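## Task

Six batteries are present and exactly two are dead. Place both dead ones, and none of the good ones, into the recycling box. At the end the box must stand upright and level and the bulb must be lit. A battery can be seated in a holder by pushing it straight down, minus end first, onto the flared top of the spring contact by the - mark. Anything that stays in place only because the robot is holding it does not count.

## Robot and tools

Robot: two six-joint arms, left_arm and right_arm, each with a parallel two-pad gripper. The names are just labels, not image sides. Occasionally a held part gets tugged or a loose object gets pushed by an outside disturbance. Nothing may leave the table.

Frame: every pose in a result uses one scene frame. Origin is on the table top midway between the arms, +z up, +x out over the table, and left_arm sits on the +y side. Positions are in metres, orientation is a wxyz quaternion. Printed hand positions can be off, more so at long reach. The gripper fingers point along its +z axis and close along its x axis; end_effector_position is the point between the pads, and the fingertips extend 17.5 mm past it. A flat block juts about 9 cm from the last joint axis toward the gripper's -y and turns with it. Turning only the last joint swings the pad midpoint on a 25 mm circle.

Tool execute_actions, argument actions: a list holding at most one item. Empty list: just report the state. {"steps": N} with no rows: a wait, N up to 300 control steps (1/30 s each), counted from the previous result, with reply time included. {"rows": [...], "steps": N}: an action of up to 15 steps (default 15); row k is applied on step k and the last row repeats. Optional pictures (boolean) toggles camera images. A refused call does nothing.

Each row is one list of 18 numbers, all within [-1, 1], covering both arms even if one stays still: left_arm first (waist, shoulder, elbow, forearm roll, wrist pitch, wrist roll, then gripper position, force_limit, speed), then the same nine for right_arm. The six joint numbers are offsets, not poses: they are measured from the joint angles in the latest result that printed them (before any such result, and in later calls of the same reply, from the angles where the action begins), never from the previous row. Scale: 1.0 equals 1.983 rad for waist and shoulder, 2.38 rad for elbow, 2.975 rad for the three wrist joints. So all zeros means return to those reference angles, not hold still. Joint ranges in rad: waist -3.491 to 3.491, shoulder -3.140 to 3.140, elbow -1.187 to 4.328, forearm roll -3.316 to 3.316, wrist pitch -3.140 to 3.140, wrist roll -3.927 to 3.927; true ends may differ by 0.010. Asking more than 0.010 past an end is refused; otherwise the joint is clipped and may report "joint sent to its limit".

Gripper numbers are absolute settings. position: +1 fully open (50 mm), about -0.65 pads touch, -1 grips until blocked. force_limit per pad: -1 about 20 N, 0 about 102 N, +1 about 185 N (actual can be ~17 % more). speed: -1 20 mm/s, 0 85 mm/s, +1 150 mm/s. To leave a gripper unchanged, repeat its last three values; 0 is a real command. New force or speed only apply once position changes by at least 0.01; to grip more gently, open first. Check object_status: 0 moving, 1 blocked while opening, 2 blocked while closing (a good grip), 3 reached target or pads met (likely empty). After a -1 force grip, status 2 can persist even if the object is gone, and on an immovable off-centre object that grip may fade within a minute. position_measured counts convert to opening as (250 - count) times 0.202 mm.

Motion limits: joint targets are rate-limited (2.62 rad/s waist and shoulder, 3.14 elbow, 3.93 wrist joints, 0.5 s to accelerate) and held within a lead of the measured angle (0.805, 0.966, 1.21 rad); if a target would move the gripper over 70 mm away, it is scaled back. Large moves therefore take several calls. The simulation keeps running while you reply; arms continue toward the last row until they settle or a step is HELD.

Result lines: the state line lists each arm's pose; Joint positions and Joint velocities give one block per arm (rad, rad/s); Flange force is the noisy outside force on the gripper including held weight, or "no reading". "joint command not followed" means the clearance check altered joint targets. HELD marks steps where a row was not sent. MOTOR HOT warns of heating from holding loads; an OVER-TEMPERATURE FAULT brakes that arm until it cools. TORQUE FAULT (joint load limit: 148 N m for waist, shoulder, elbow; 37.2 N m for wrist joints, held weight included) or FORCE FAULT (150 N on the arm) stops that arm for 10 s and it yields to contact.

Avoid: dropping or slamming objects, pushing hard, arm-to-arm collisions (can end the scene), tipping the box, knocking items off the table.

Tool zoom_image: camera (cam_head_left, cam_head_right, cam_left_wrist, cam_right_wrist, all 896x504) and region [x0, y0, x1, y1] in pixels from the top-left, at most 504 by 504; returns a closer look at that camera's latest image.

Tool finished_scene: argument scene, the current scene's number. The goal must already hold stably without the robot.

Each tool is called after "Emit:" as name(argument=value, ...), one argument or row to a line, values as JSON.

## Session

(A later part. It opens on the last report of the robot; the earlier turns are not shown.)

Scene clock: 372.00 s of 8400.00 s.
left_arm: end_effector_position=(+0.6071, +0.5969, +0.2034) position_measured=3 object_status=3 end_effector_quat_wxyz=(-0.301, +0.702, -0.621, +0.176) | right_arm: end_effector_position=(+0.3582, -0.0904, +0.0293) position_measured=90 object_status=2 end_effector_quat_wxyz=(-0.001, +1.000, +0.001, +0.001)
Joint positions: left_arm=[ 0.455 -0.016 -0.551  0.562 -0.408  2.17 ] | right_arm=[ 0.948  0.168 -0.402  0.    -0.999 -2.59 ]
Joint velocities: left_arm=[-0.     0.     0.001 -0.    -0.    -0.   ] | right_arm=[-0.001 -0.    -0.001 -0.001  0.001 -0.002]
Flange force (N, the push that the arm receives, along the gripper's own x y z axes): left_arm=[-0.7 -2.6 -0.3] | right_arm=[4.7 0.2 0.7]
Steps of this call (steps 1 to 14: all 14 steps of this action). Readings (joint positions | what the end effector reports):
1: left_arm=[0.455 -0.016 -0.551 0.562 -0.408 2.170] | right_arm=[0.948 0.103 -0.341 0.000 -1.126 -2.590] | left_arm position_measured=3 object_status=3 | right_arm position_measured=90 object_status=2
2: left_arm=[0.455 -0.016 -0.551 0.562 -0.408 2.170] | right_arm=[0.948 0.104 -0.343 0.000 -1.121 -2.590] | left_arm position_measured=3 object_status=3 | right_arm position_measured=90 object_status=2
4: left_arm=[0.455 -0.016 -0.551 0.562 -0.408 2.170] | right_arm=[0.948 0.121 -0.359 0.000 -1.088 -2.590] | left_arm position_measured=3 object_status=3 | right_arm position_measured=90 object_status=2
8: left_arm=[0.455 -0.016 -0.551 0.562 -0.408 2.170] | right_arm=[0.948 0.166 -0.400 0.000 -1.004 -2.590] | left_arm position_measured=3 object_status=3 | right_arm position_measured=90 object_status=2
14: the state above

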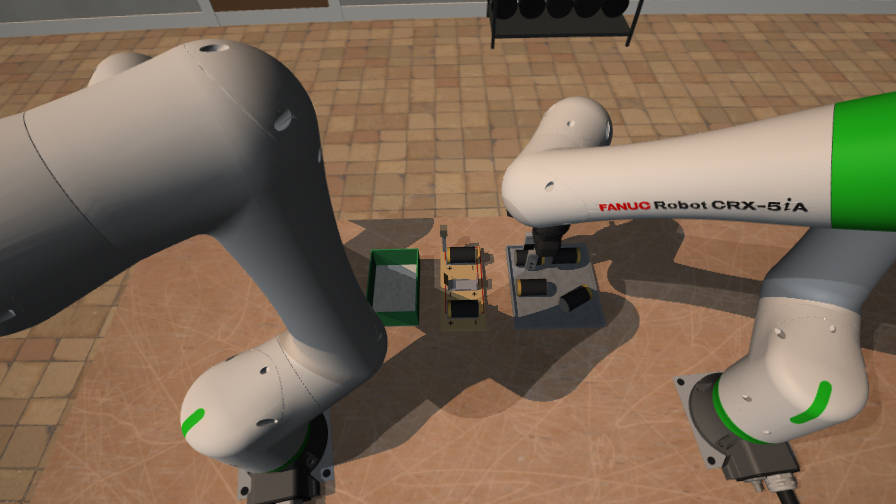

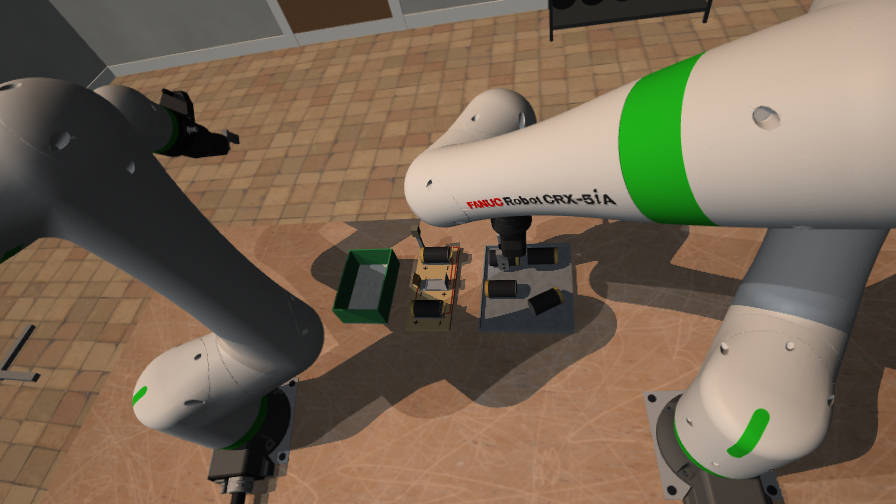

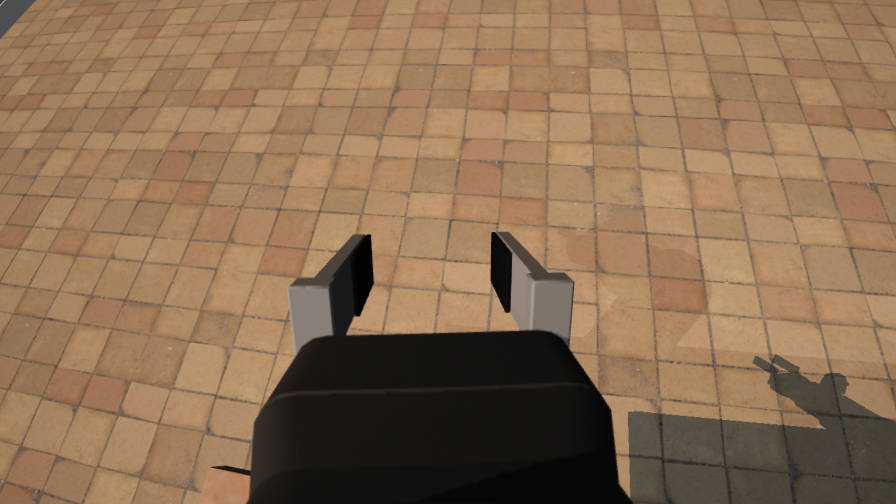

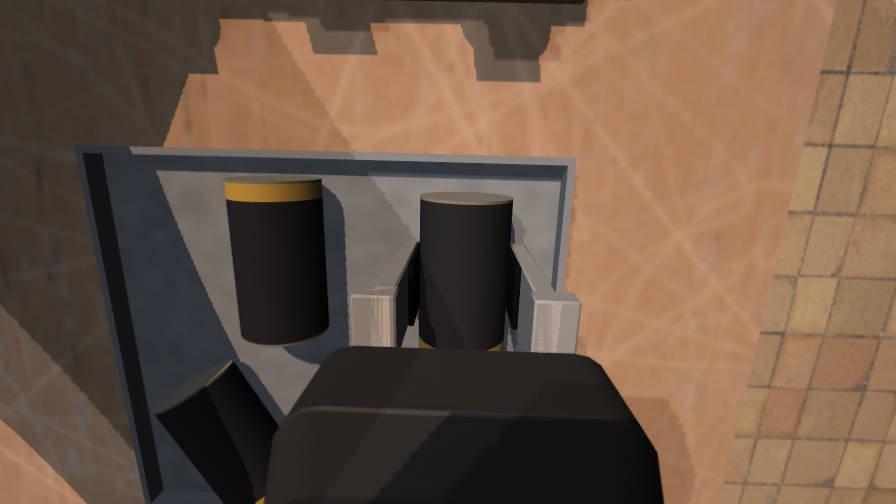

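Emit:
execute_actions(
  actions=[
    {"rows":[[0,0,0,0,0,0,1,0,0,0,0.001,-0.0007,0,0.0012,0,-1,-0.5,-0.3],[0,0,0,0,0,0,1,0,0,0,0.002,-0.0013,0,0.0024,0,-1,-0.5,-0.3],[0,0,0,0,0,0,1,0,0,0,0.002,-0.0013,0,0.0024,0,-1,-0.5,-0.3],[0,0,0,0,0,0,1,0,0,0,0.002,-0.0013,0,0.0024,0,-1,-0.5,-0.3],[0,0,0,0,0,0,1,0,0,0,0.002,-0.0013,0,0.0024,0,-1,-0.5,-0.3],[0,0,0,0,0,0,1,0,0,0,0.002,-0.0013,0,0.0024,0,-1,-0.5,-0.3],[0,0,0,0,0,0,1,0,0,0,0.002,-0.0013,0,0.0024,0,0.7,-0.5,-0.3]],"steps":13},
  ],
  pictures=false,
)

Emit:
execute_actions(
  actions=[
    {"rows":[[0,0,0,0,0,0,1,0,0,0,-0.01,0.0072,0,-0.0124,0,0.7,-0.5,-0.3],[0,0,0,0,0,0,1,0,0,0,-0.02,0.015,0,-0.0253,0,0.7,-0.5,-0.3],[0,0,0,0,0,0,1,0,0,0,-0.028,0.021,0,-0.0355,0,0.7,-0.5,-0.3],[0,0,0,0,0,0,1,0,0,0,-0.028,0.021,0,-0.0355,0,0.7,-0.5,-0.3],[0,0,0,0,0,0,1,0,0,0,-0.028,0.021,0,-0.0355,0,0.7,-0.5,-0.3],[0,0,0,0,0,0,1,0,0,0,-0.028,0.021,0,-0.0355,0,0.7,-0.5,-0.3],[0,0,0,0,0,0,1,0,0,0,-0.028,0.021,0,-0.0355,0,0.7,-0.5,-0.3],[0,0,0,0,0,0,1,0,0,-0.0545,-0.0874,-0.0303,0,-0.0346,0.0363,0.7,-0.5,-0.3]],"steps":15},
  ],
  pictures=false,
)

Emit:
execute_actions(
  actions=[
    {"steps":12},
  ],
)

Scene clock: 380.97 s of 8400.00 s.
left_arm: end_effector_position=(+0.6071, +0.5969, +0.2034) position_measured=3 object_status=3 end_effector_quat_wxyz=(-0.301, +0.702, -0.621, +0.176) | right_arm: end_effector_position=(+0.3582, -0.0904, +0.0265) position_measured=48 object_status=0 end_effector_quat_wxyz=(-0.001, +1.000, +0.001, +0.001)
Joint positions: left_arm=[ 0.455 -0.016 -0.551  0.562 -0.408  2.17 ] | right_arm=[ 0.948  0.172 -0.405  0.001 -0.992 -2.59 ]
Joint velocities: left_arm=[-0.    -0.     0.     0.001 -0.001  0.   ] | right_arm=[-0.     0.001  0.    -0.001 -0.001  0.   ]
Flange force (N, the push that the arm receives, along the gripper's own x y z axes): left_arm=[-0.8 -1.6 -0.1] | right_arm=[2.1 -0.6 -0.3]
Steps of this call (steps 1 to 15: the robot went on to your last target; steps 16 to 90: nothing new was sent; then 5.53 s passed at rest; steps 91 to 103: all 13 steps of this action). Readings (joint positions | what the end effector reports):
91: left_arm=[0.455 -0.016 -0.551 0.562 -0.408 2.170] | right_arm=[0.948 0.168 -0.402 0.000 -0.999 -2.590] | left_arm position_measured=3 object_status=3 | right_arm position_measured=90 object_status=2
92: left_arm=[0.455 -0.016 -0.551 0.562 -0.408 2.170] | right_arm=[0.948 0.169 -0.403 0.001 -0.997 -2.590] | left_arm position_measured=3 object_status=3 | right_arm position_measured=90 object_status=2
94: left_arm=[0.455 -0.016 -0.551 0.562 -0.408 2.170] | right_arm=[0.948 0.172 -0.405 0.001 -0.993 -2.590] | left_arm position_measured=3 object_status=3 | right_arm position_measured=90 object_status=2
98: left_arm=[0.455 -0.016 -0.551 0.562 -0.408 2.170] | right_arm=[0.948 0.172 -0.405 0.001 -0.992 -2.590] | left_arm position_measured=3 object_status=3 | right_arm position_measured=75 object_status=0
103: the state above

Scene clock: 381.47 s of 8400.00 s.
left_arm: end_effector_position=(+0.6071, +0.5969, +0.2034) position_measured=3 object_status=3 end_effector_quat_wxyz=(-0.301, +0.702, -0.621, +0.176) | right_arm: end_effector_position=(+0.3591, -0.1594, +0.0707) position_measured=48 object_status=3 end_effector_quat_wxyz=(-0.000, +1.000, +0.000, +0.001)
Joint positions: left_arm=[ 0.455 -0.016 -0.551  0.562 -0.408  2.17 ] | right_arm=[ 0.851  0.01  -0.464  0.001 -1.095 -2.494]
Joint velocities: left_arm=[ 0.    -0.    -0.001 -0.    -0.     0.001] | right_arm=[-0.327 -0.34  -0.377  0.001  0.009  0.325]
Flange force (N, the push that the arm receives, along the gripper's own x y z axes): left_arm=[-1.2 -2.3 -0.2] | right_arm=[-0.2 34.5 -7.3]
Steps of this call (steps 1 to 15: all 15 steps of this action). Readings (joint positions | what the end effector reports):
1: left_arm=[0.455 -0.016 -0.551 0.562 -0.408 2.170] | right_arm=[0.948 0.172 -0.405 0.001 -0.992 -2.590] | left_arm position_measured=3 object_status=3 | right_arm position_measured=48 object_status=0
2: left_arm=[0.455 -0.016 -0.551 0.562 -0.408 2.170] | right_arm=[0.948 0.171 -0.404 0.000 -0.994 -2.590] | left_arm position_measured=3 object_status=3 | right_arm position_measured=48 object_status=0
4: left_arm=[0.455 -0.016 -0.551 0.562 -0.408 2.170] | right_arm=[0.948 0.154 -0.389 0.000 -1.026 -2.590] | left_arm position_measured=3 object_status=3 | right_arm position_measured=48 object_status=3
8: left_arm=[0.455 -0.016 -0.551 0.562 -0.408 2.170] | right_arm=[0.948 0.117 -0.356 0.001 -1.096 -2.590] | left_arm position_measured=3 object_status=3 | right_arm position_measured=48 object_status=3
15: the state above

Scene clock: 381.87 s of 8400.00 s.
left_arm: end_effector_position=(+0.6071, +0.5969, +0.2034) position_measured=3 object_status=3 end_effector_quat_wxyz=(-0.301, +0.702, -0.621, +0.176) | right_arm: end_effector_position=(+0.3583, -0.1675, +0.0701) position_measured=48 object_status=3 end_effector_quat_wxyz=(+0.000, +1.000, +0.001, +0.000)
Joint positions: left_arm=[ 0.455 -0.016 -0.551  0.562 -0.408  2.17 ] | right_arm=[ 0.84  -0.001 -0.477  0.001 -1.095 -2.482]
Joint velocities: left_arm=[ 0.     0.    -0.001  0.     0.    -0.001] | right_arm=[-0.    -0.     0.001 -0.002  0.    -0.   ]
Flange force (N, the push that the arm receives, along the gripper's own x y z axes): left_arm=[-0.8 -2.2 0.2] | right_arm=[6.1 -1.9 -0.8]
Steps of this call (steps 1 to 12: the robot went on to your last target). Readings (joint positions | what the end effector reports):
1: left_arm=[0.455 -0.016 -0.551 0.562 -0.408 2.170] | right_arm=[0.843 0.002 -0.473 0.001 -1.095 -2.486] | left_arm position_measured=3 object_status=3 | right_arm position_measured=48 object_status=3
2: left_arm=[0.455 -0.016 -0.551 0.562 -0.408 2.170] | right_arm=[0.840 -0.001 -0.477 0.001 -1.095 -2.483] | left_arm position_measured=3 object_status=3 | right_arm position_measured=48 object_status=3
4: left_arm=[0.455 -0.016 -0.551 0.562 -0.408 2.170] | right_arm=[0.840 -0.001 -0.477 0.001 -1.095 -2.483] | left_arm position_measured=3 object_status=3 | right_arm position_measured=48 object_status=3
8: left_arm=[0.455 -0.016 -0.551 0.562 -0.408 2.170] | right_arm=[0.840 -0.001 -0.477 0.001 -1.095 -2.483] | left_arm position_measured=3 object_status=3 | right_arm position_measured=48 object_status=3
12: the state above

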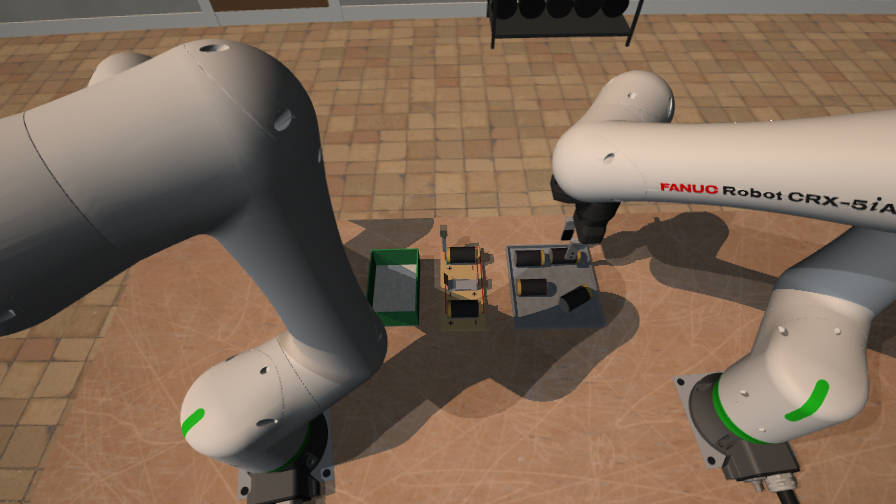

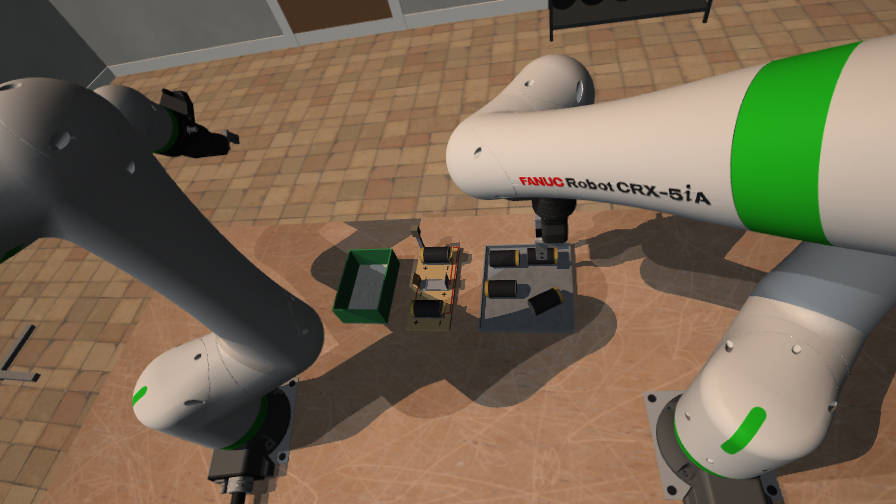

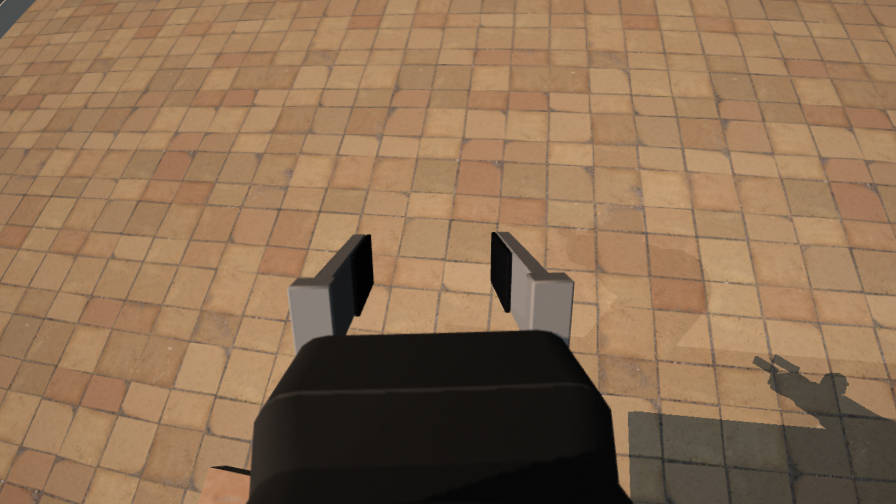

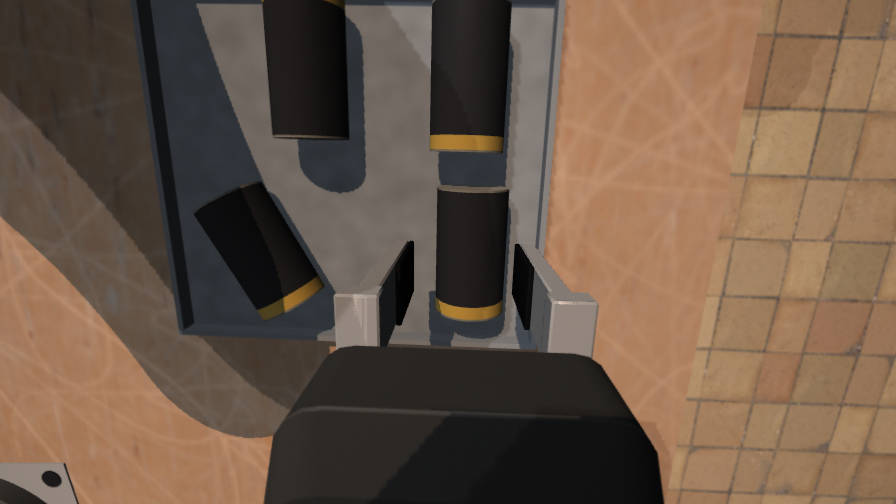

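Emit:
execute_actions(
  actions=[
    {"rows":[[0,0,0,0,0,0,1,0,0,-0.0026,0.0025,0.0023,0,0,0.0017,0.65,-0.5,-0.3],[0,0,0,0,0,0,1,0,0,-0.0026,0.0025,0.0023,0,0,0.0017,0.65,-0.5,-0.3],[0,0,0,0,0,0,1,0,0,-0.0026,0.0075,-0.0017,0,0.0064,0.0017,0.65,-0.5,-0.3],[0,0,0,0,0,0,1,0,0,-0.0026,0.0125,-0.0055,0,0.0128,0.0017,0.65,-0.5,-0.3],[0,0,0,0,0,0,1,0,0,-0.0026,0.0175,-0.0092,0,0.019,0.0017,0.65,-0.5,-0.3],[0,0,0,0,0,0,1,0,0,-0.0026,0.0225,-0.0128,0,0.0252,0.0017,0.65,-0.5,-0.3],[0,0,0,0,0,0,1,0,0,-0.0026,0.026,-0.0152,0,0.0295,0.0017,0.65,-0.5,-0.3]],"steps":14},
  ],
)

Scene clock: 390.07 s of 8400.00 s.
left_arm: end_effector_position=(+0.6071, +0.5969, +0.2034) position_measured=3 object_status=3 end_effector_quat_wxyz=(-0.301, +0.702, -0.621, +0.176) | right_arm: end_effector_position=(+0.3610, -0.1673, +0.0369) position_measured=56 object_status=3 end_effector_quat_wxyz=(-0.000, +1.000, +0.001, +0.000)
Joint positions: left_arm=[ 0.455 -0.016 -0.551  0.562 -0.408  2.17 ] | right_arm=[ 0.835  0.05  -0.513  0.001 -1.007 -2.477]
Joint velocities: left_arm=[ 0.    -0.     0.003  0.     0.    -0.002] | right_arm=[-0.     0.    -0.002  0.001  0.001  0.   ]
Flange force (N, the push that the arm receives, along the gripper's own x y z axes): left_arm=[-0.2 -1.5 -0.2] | right_arm=[3.3 0.2 3.5]
Steps of this call (steps 1 to 30: the robot went on to your last target; steps 31 to 90: nothing new was sent; then 4.73 s passed at rest; steps 91 to 104: all 14 steps of this action). Readings (joint positions | what the end effector reports):
91: left_arm=[0.455 -0.016 -0.551 0.562 -0.408 2.170] | right_arm=[0.840 -0.001 -0.477 0.001 -1.095 -2.482] | left_arm position_measured=3 object_status=3 | right_arm position_measured=51 object_status=0
92: left_arm=[0.455 -0.016 -0.551 0.562 -0.408 2.170] | right_arm=[0.838 -0.000 -0.475 0.000 -1.095 -2.480] | left_arm position_measured=3 object_status=3 | right_arm position_measured=56 object_status=0
94: left_arm=[0.455 -0.016 -0.551 0.562 -0.408 2.170] | right_arm=[0.835 0.005 -0.474 0.000 -1.092 -2.478] | left_arm position_measured=3 object_status=3 | right_arm position_measured=56 object_status=0
98: left_arm=[0.455 -0.016 -0.551 0.562 -0.408 2.170] | right_arm=[0.835 0.037 -0.502 0.000 -1.032 -2.477] | left_arm position_measured=3 object_status=3 | right_arm position_measured=56 object_status=3
104: the state above

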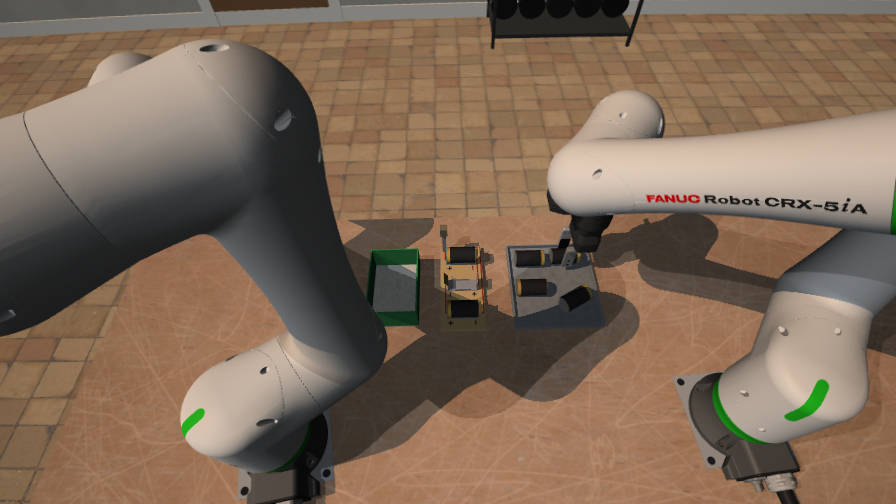

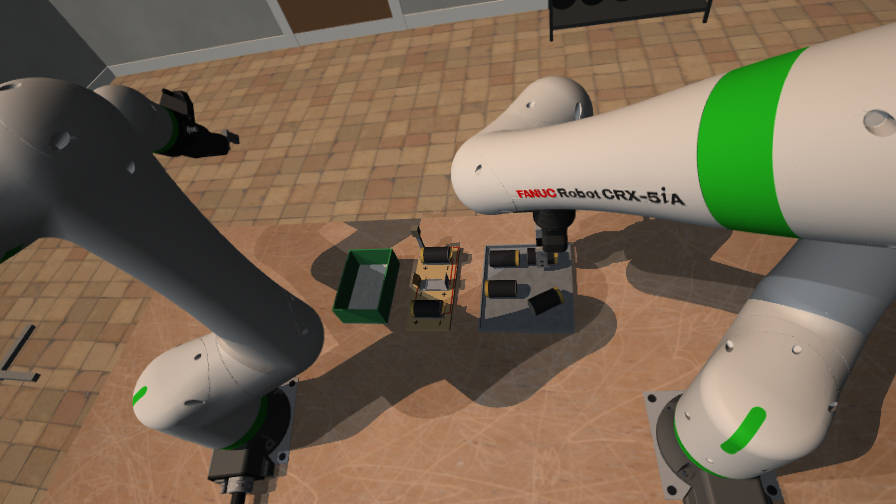

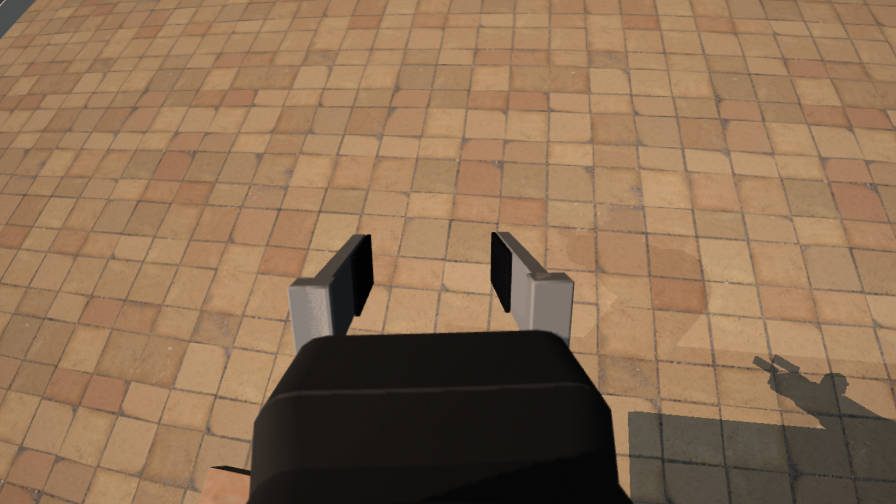

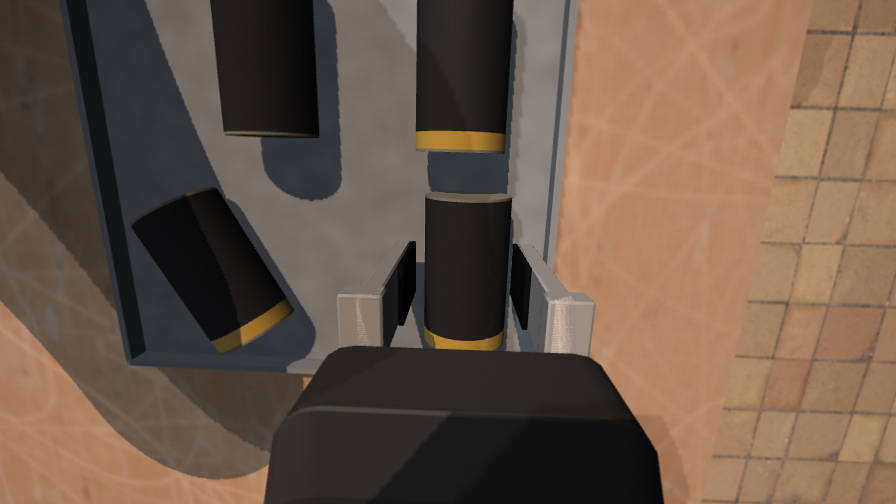

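Emit:
execute_actions(
  actions=[
    {"rows":[[0,0,0,0,0,0,1,0,0,0,0.002,-0.0013,0,0.0024,0,0.65,-0.5,-0.3],[0,0,0,0,0,0,1,0,0,0,0.004,-0.0027,0,0.0048,0,0.65,-0.5,-0.3],[0,0,0,0,0,0,1,0,0,0,0.006,-0.004,0,0.0072,0,0.65,-0.5,-0.3],[0,0,0,0,0,0,1,0,0,0,0.0074,-0.0049,0,0.0088,0,0.65,-0.5,-0.3],[0,0,0,0,0,0,1,0,0,0,0.0081,-0.0053,0,0.0097,0,0.65,-0.5,-0.3]],"steps":11},
  ],
  pictures=false,
)

Emit:
execute_actions(
  actions=[
    {"rows":[[0,0,0,0,0,0,1,0,0,0,0,0,0,0,0,-1,-0.5,-0.3]],"steps":12},
  ],
)

Scene clock: 394.53 s of 8400.00 s.
left_arm: end_effector_position=(+0.6071, +0.5969, +0.2034) position_measured=3 object_status=3 end_effector_quat_wxyz=(-0.301, +0.702, -0.621, +0.176) | right_arm: end_effector_position=(+0.3610, -0.1674, +0.0262) position_measured=56 object_status=3 end_effector_quat_wxyz=(-0.000, +1.000, +0.001, +0.000)
Joint positions: left_arm=[ 0.455 -0.016 -0.551  0.562 -0.408  2.17 ] | right_arm=[ 0.835  0.066 -0.526  0.001 -0.978 -2.477]
Joint velocities: left_arm=[-0.    -0.    -0.    -0.001 -0.     0.   ] | right_arm=[-0.     0.     0.001  0.001 -0.     0.   ]
Flange force (N, the push that the arm receives, along the gripper's own x y z axes): left_arm=[-0.2 -2.9 1.0] | right_arm=[4.9 -1.1 -1.2]
Steps of this call (steps 1 to 15: the robot went on to your last target; steps 16 to 90: nothing new was sent; then 1.10 s passed at rest; steps 91 to 101: all 11 steps of this action). Readings (joint positions | what the end effector reports):
91: left_arm=[0.455 -0.016 -0.551 0.562 -0.408 2.170] | right_arm=[0.835 0.050 -0.513 0.001 -1.007 -2.477] | left_arm position_measured=3 object_status=3 | right_arm position_measured=56 object_status=3
92: left_arm=[0.455 -0.016 -0.551 0.562 -0.408 2.170] | right_arm=[0.835 0.052 -0.515 0.001 -1.004 -2.477] | left_arm position_measured=3 object_status=3 | right_arm position_measured=56 object_status=3
94: left_arm=[0.455 -0.016 -0.551 0.562 -0.408 2.170] | right_arm=[0.835 0.058 -0.520 0.001 -0.993 -2.477] | left_arm position_measured=3 object_status=3 | right_arm position_measured=56 object_status=3
98: left_arm=[0.455 -0.016 -0.551 0.562 -0.408 2.170] | right_arm=[0.835 0.066 -0.526 0.001 -0.979 -2.477] | left_arm position_measured=3 object_status=3 | right_arm position_measured=56 object_status=3
101: the state above

Scene clock: 394.93 s of 8400.00 s.
left_arm: end_effector_position=(+0.6071, +0.5969, +0.2034) position_measured=3 object_status=3 end_effector_quat_wxyz=(-0.301, +0.702, -0.621, +0.176) | right_arm: end_effector_position=(+0.3610, -0.1674, +0.0262) position_measured=90 object_status=2 end_effector_quat_wxyz=(-0.000, +1.000, +0.001, +0.000)
Joint positions: left_arm=[ 0.455 -0.016 -0.551  0.562 -0.408  2.17 ] | right_arm=[ 0.835  0.066 -0.526  0.001 -0.978 -2.477]
Joint velocities: left_arm=[ 0.     0.     0.002 -0.    -0.    -0.002] | right_arm=[ 0.    -0.    -0.001 -0.002  0.001 -0.002]
Flange force (N, the push that the arm receives, along the gripper's own x y z axes): left_arm=[0.2 -1.9 0.1] | right_arm=[6.3 -1.0 2.6]
Steps of this call (steps 1 to 12: all 12 steps of this action). Readings (joint positions | what the end effector reports):
1: left_arm=[0.455 -0.016 -0.551 0.562 -0.408 2.170] | right_arm=[0.835 0.066 -0.526 0.001 -0.978 -2.477] | left_arm position_measured=3 object_status=3 | right_arm position_measured=60 object_status=0
2: left_arm=[0.455 -0.016 -0.551 0.562 -0.408 2.170] | right_arm=[0.835 0.066 -0.526 0.001 -0.978 -2.477] | left_arm position_measured=3 object_status=3 | right_arm position_measured=71 object_status=0
4: left_arm=[0.455 -0.016 -0.551 0.562 -0.408 2.170] | right_arm=[0.835 0.066 -0.526 0.001 -0.978 -2.477] | left_arm position_measured=3 object_status=3 | right_arm position_measured=90 object_status=0
8: left_arm=[0.455 -0.016 -0.551 0.562 -0.408 2.170] | right_arm=[0.835 0.066 -0.526 0.001 -0.978 -2.477] | left_arm position_measured=3 object_status=3 | right_arm position_measured=90 object_status=0
12: the state above

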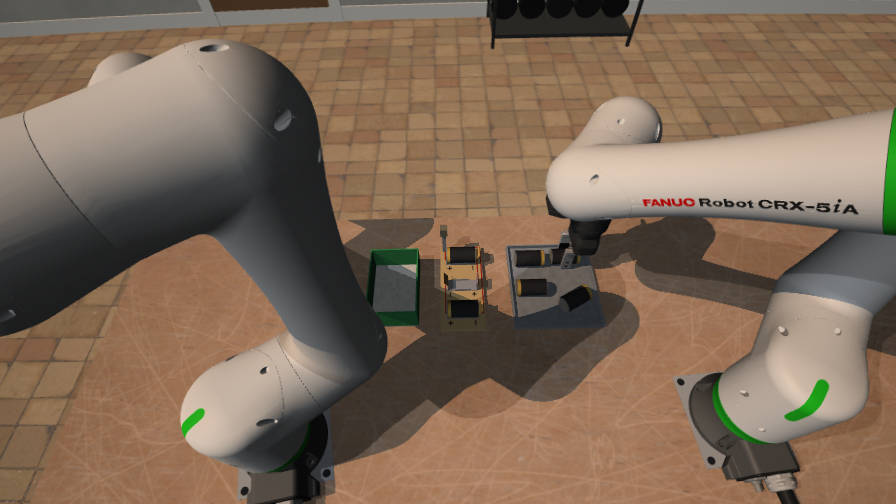

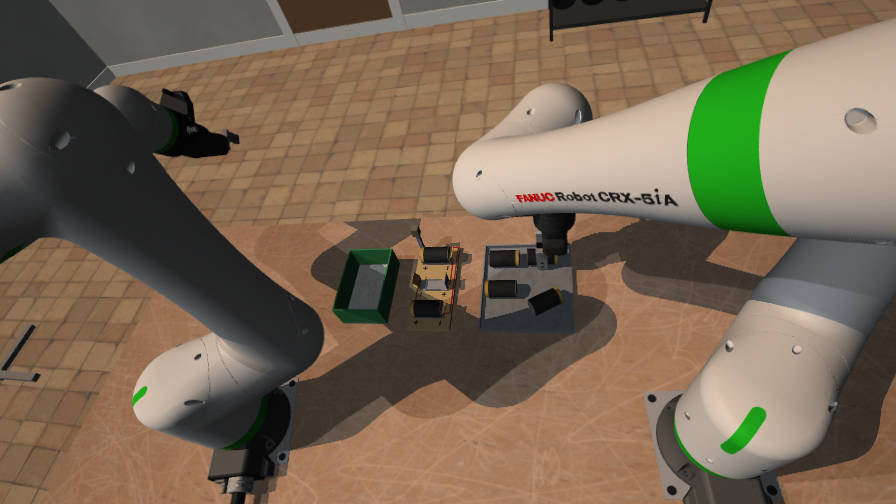

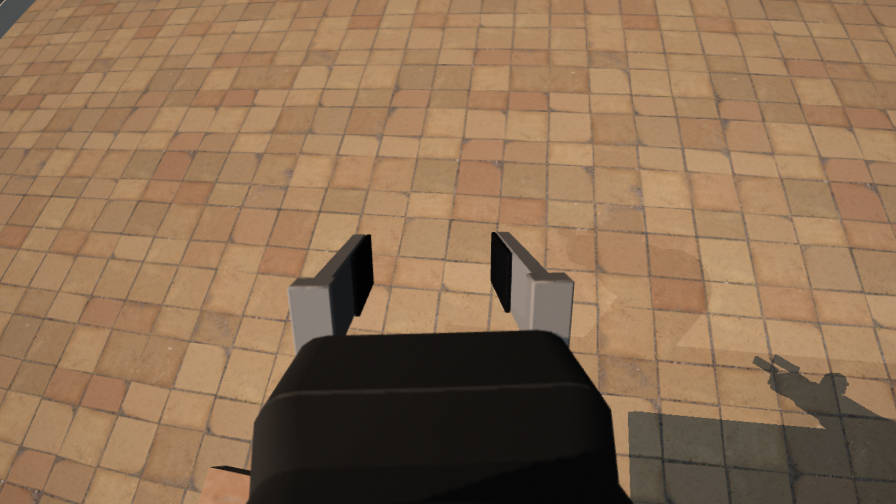

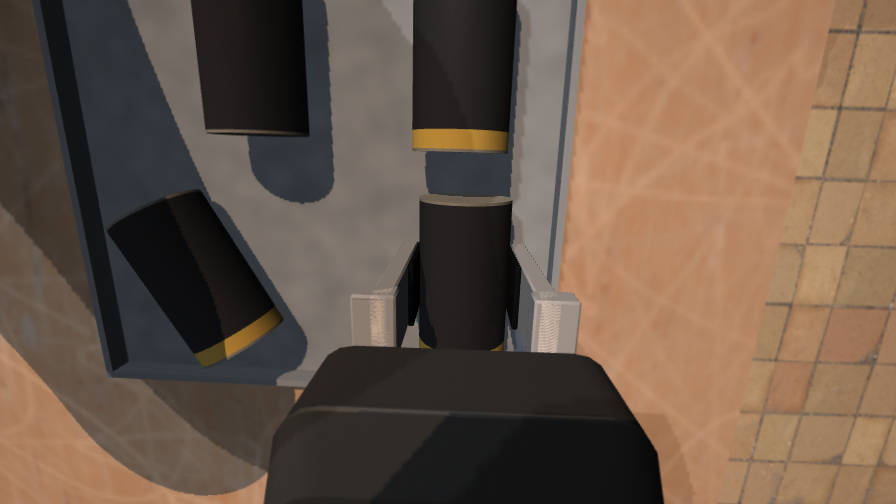

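Emit:
execute_actions(
  actions=[
    {"rows":[[0,0,0,0,0,0,1,0,0,0,-0.012,0.0085,0,-0.0148,0,-1,-0.5,-0.3],[0,0,0,0,0,0,1,0,0,0,-0.026,0.019,0,-0.0325,0,-1,-0.5,-0.3],[0,0,0,0,0,0,1,0,0,0,-0.041,0.032,0,-0.053,0,-1,-0.5,-0.3],[0,0,0,0,0,0,1,0,0,0,-0.041,0.032,0,-0.053,0,-1,-0.5,-0.3],[0,0,0,0,0,0,1,0,0,0,-0.041,0.032,0,-0.053,0,-1,-0.5,-0.3],[0,0,0,0,0,0,1,0,0,0,-0.041,0.032,0,-0.053,0,-1,-0.5,-0.3],[0,0,0,0,0,0,1,0,0,0,-0.041,0.032,0,-0.053,0,-1,-0.5,-0.3],[0,0,0,0,0,0,1,0,0,0,-0.041,0.032,0,-0.053,0,-1,-0.5,-0.3],[0,0,0,0,0,0,1,0,0,0.1798,0.1079,0.1769,0,-0.0698,-0.1203,-1,-0.5,-0.3]],"steps":15},
  ],
  pictures=false,
)

Emit:
execute_actions(
  actions=[
    {"steps":26},
  ],
)

Scene clock: 402.87 s of 8400.00 s.
left_arm: end_effector_position=(+0.6071, +0.5969, +0.2034) position_measured=3 object_status=3 end_effector_quat_wxyz=(-0.301, +0.702, -0.621, +0.176) | right_arm: end_effector_position=(+0.3586, -0.1056, +0.0947) position_measured=90 object_status=2 end_effector_quat_wxyz=(-0.004, +1.000, +0.001, +0.003)
Joint positions: left_arm=[ 0.455 -0.016 -0.551  0.562 -0.408  2.17 ] | right_arm=[ 0.928  0.058 -0.353  0.001 -1.15  -2.571]
Joint velocities: left_arm=[-0.    -0.     0.001  0.001  0.001  0.001] | right_arm=[ 0.711  0.613  0.652 -0.001 -0.098 -0.704]
Flange force (N, the push that the arm receives, along the gripper's own x y z axes): left_arm=[0.0 -2.5 0.3] | right_arm=[14.8 -12.1 5.1]
Steps of this call (steps 1 to 15: the robot went on to your last target; steps 16 to 90: nothing new was sent; then 4.43 s passed at rest; steps 91 to 105: all 15 steps of this action). Readings (joint positions | what the end effector reports):
91: left_arm=[0.455 -0.016 -0.551 0.562 -0.408 2.170] | right_arm=[0.835 0.066 -0.526 0.001 -0.978 -2.477] | left_arm position_measured=3 object_status=3 | right_arm position_measured=90 object_status=2
92: left_arm=[0.455 -0.016 -0.551 0.562 -0.408 2.170] | right_arm=[0.835 0.064 -0.524 0.001 -0.982 -2.477] | left_arm position_measured=3 object_status=3 | right_arm position_measured=90 object_status=2
94: left_arm=[0.455 -0.016 -0.551 0.562 -0.408 2.170] | right_arm=[0.835 0.046 -0.508 0.001 -1.016 -2.477] | left_arm position_measured=3 object_status=3 | right_arm position_measured=90 object_status=2
98: left_arm=[0.455 -0.016 -0.551 0.562 -0.408 2.170] | right_arm=[0.835 -0.009 -0.456 0.001 -1.123 -2.477] | left_arm position_measured=3 object_status=3 | right_arm position_measured=90 object_status=2
105: the state above

Scene clock: 403.73 s of 8400.00 s.
left_arm: end_effector_position=(+0.6071, +0.5969, +0.2034) position_measured=3 object_status=3 end_effector_quat_wxyz=(-0.301, +0.702, -0.621, +0.176) | right_arm: end_effector_position=(+0.3006, +0.0587, +0.0896) position_measured=90 object_status=2 end_effector_quat_wxyz=(+0.000, +1.000, -0.000, +0.000)
Joint positions: left_arm=[ 0.455 -0.016 -0.551  0.562 -0.408  2.17 ] | right_arm=[ 1.191  0.28  -0.105  0.001 -1.186 -2.835]
Joint velocities: left_arm=[ 0.    -0.    -0.001  0.001 -0.     0.   ] | right_arm=[ 0.001 -0.     0.001 -0.001 -0.001  0.003]
Flange force (N, the push that the arm receives, along the gripper's own x y z axes): left_arm=[-0.1 -1.0 -0.3] | right_arm=[1.5 -2.2 1.9]
Steps of this call (steps 1 to 26: the robot went on to your last target). Readings (joint positions | what the end effector reports):
1: left_arm=[0.455 -0.016 -0.551 0.562 -0.408 2.170] | right_arm=[0.952 0.078 -0.331 0.001 -1.153 -2.595] | left_arm position_measured=3 object_status=3 | right_arm position_measured=90 object_status=2
2: left_arm=[0.455 -0.016 -0.551 0.562 -0.408 2.170] | right_arm=[0.975 0.098 -0.309 0.001 -1.157 -2.618] | left_arm position_measured=3 object_status=3 | right_arm position_measured=90 object_status=2
4: left_arm=[0.455 -0.016 -0.551 0.562 -0.408 2.170] | right_arm=[1.021 0.136 -0.266 0.001 -1.163 -2.664] | left_arm position_measured=3 object_status=3 | right_arm position_measured=90 object_status=2
8: left_arm=[0.455 -0.016 -0.551 0.562 -0.408 2.170] | right_arm=[1.112 0.213 -0.180 0.001 -1.175 -2.756] | left_arm position_measured=3 object_status=3 | right_arm position_measured=90 object_status=2
26: the state above

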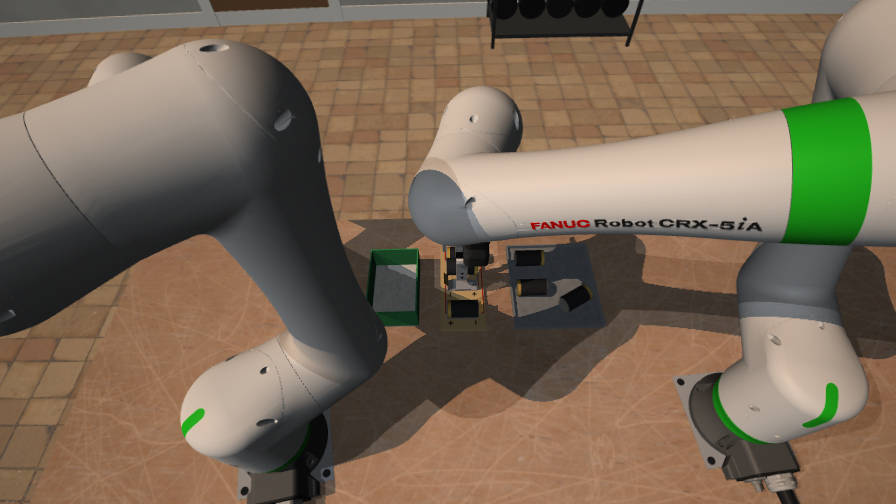

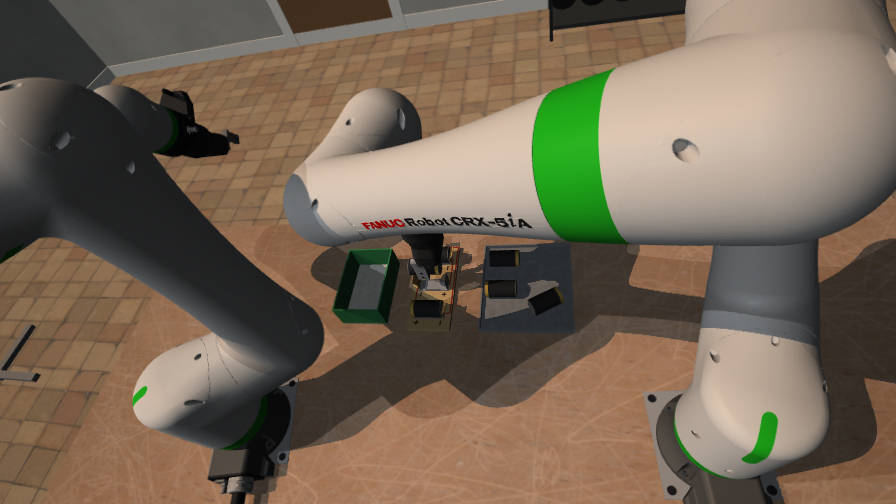

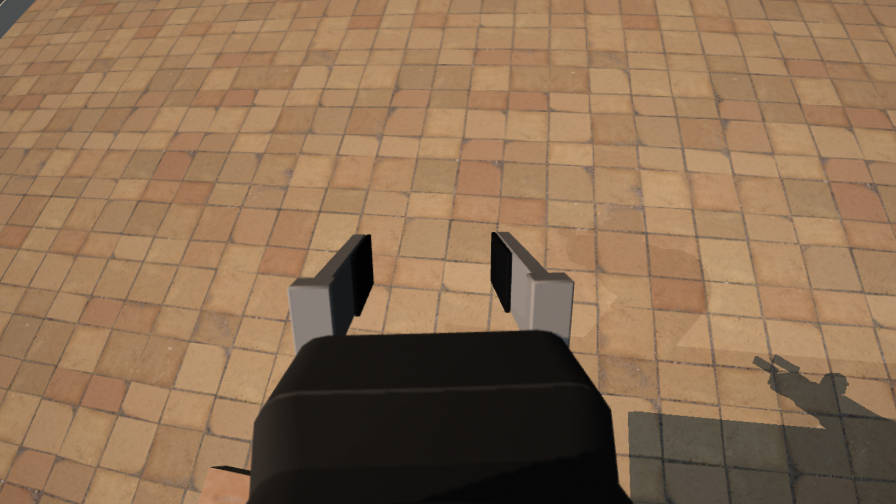

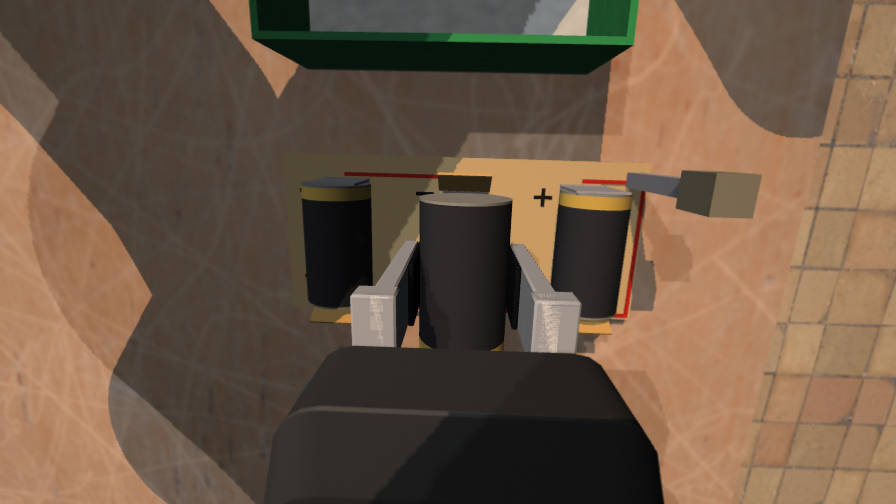

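Emit:
execute_actions(
  actions=[
    {"rows":[[0,0,0,0,0,0,1,0,0,0,0.003,-0.0033,0,0.0046,0,-1,-0.5,-0.3],[0,0,0,0,0,0,1,0,0,0,0.006,-0.0064,0,0.0091,0,-1,-0.5,-0.3],[0,0,0,0,0,0,1,0,0,0,0.0085,-0.0089,0,0.0128,0,-1,-0.5,-0.3],[0,0,0,0,0,0,1,0,0,0,0.0105,-0.0109,0,0.0157,0,-1,-0.5,-0.3],[0,0,0,0,0,0,1,0,0,0,0.012,-0.0124,0,0.0179,0,-1,-0.5,-0.3],[0,0,0,0,0,0,1,0,0,0,0.0135,-0.0138,0,0.02,0,-1,-0.5,-0.3],[0,0,0,0,0,0,1,0,0,0,0.015,-0.0152,0,0.0222,0,-1,-0.5,-0.3],[0,0,0,0,0,0,1,0,0,0,0.0165,-0.0166,0,0.0243,0,-1,-0.5,-0.3],[0,0,0,0,0,0,1,0,0,0,0.018,-0.018,0,0.0264,0,-1,-0.5,-0.3],[0,0,0,0,0,0,1,0,0,0,0.0194,-0.0192,0,0.0283,0,-1,-0.5,-0.3],[0,0,0,0,0,0,1,0,0,0,0.0207,-0.0203,0,0.03,0,-1,-0.5,-0.3]],"steps":15},
  ],
)

Scene clock: 410.90 s of 8400.00 s.
left_arm: end_effector_position=(+0.6071, +0.5969, +0.2034) position_measured=3 object_status=3 end_effector_quat_wxyz=(-0.301, +0.702, -0.621, +0.176) | right_arm: end_effector_position=(+0.3005, +0.0588, +0.0498) position_measured=90 object_status=2 end_effector_quat_wxyz=(+0.000, +1.000, -0.000, +0.000)
Joint positions: left_arm=[ 0.455 -0.016 -0.551  0.562 -0.408  2.17 ] | right_arm=[ 1.191  0.321 -0.153  0.001 -1.097 -2.835]
Joint velocities: left_arm=[-0.     0.     0.003 -0.    -0.    -0.001] | right_arm=[-0.     0.001 -0.001  0.001  0.007 -0.001]
Flange force (N, the push that the arm receives, along the gripper's own x y z axes): left_arm=[0.2 -1.4 0.3] | right_arm=[0.7 2.9 1.6]
Steps of this call (steps 1 to 15: the robot went on to your last target; steps 16 to 90: nothing new was sent; then 3.67 s passed at rest; steps 91 to 105: all 15 steps of this action). Readings (joint positions | what the end effector reports):
91: left_arm=[0.455 -0.016 -0.551 0.562 -0.408 2.170] | right_arm=[1.191 0.280 -0.105 0.001 -1.186 -2.835] | left_arm position_measured=3 object_status=3 | right_arm position_measured=90 object_status=2
92: left_arm=[0.455 -0.016 -0.551 0.562 -0.408 2.170] | right_arm=[1.191 0.282 -0.107 0.001 -1.182 -2.835] | left_arm position_measured=3 object_status=3 | right_arm position_measured=90 object_status=2
94: left_arm=[0.455 -0.016 -0.551 0.562 -0.408 2.170] | right_arm=[1.191 0.291 -0.118 0.001 -1.162 -2.835] | left_arm position_measured=3 object_status=3 | right_arm position_measured=90 object_status=2
98: left_arm=[0.455 -0.016 -0.551 0.562 -0.408 2.170] | right_arm=[1.191 0.307 -0.137 0.001 -1.127 -2.835] | left_arm position_measured=3 object_status=3 | right_arm position_measured=90 object_status=2
105: the state above

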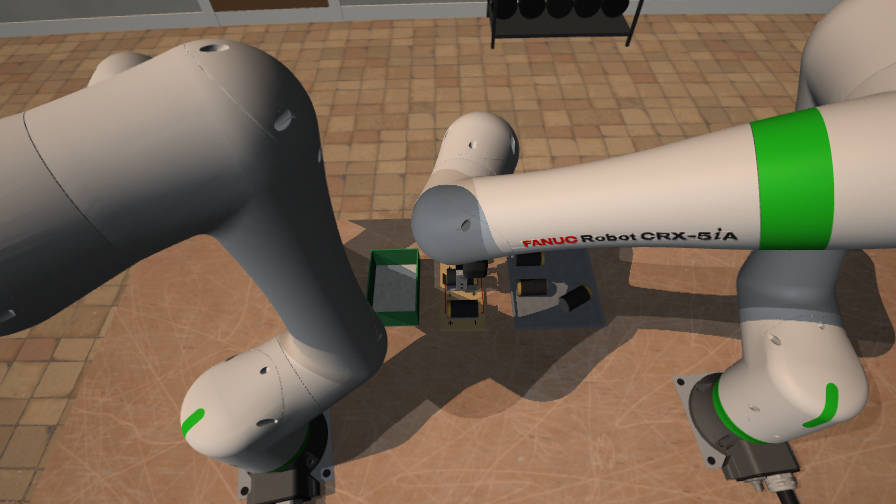

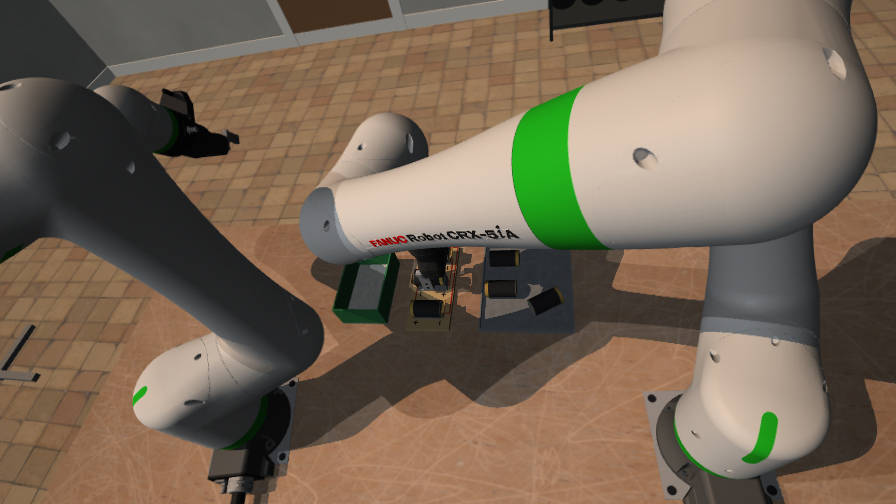

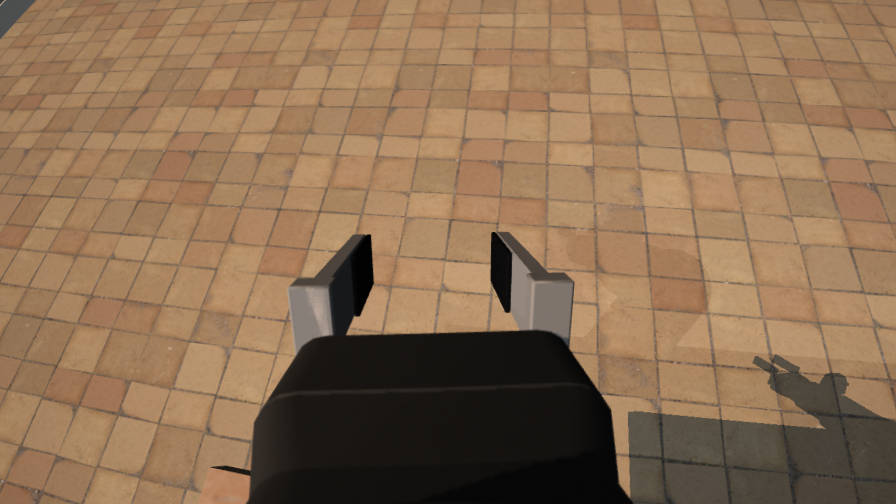

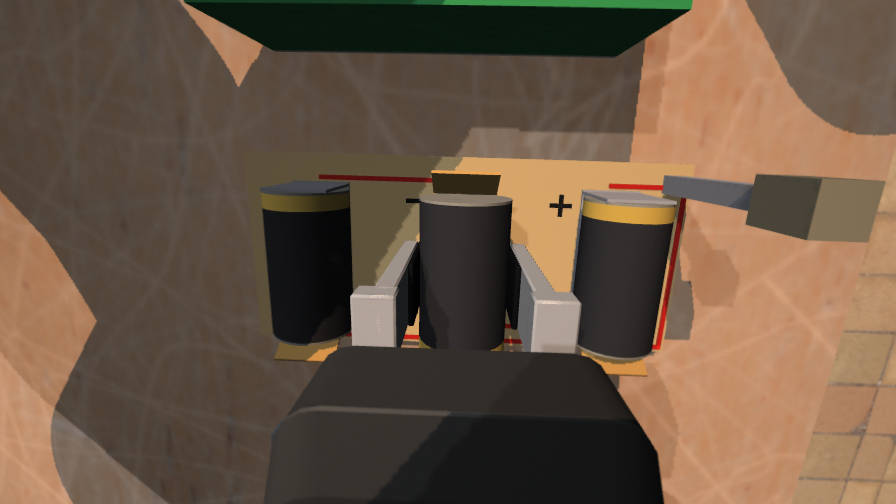

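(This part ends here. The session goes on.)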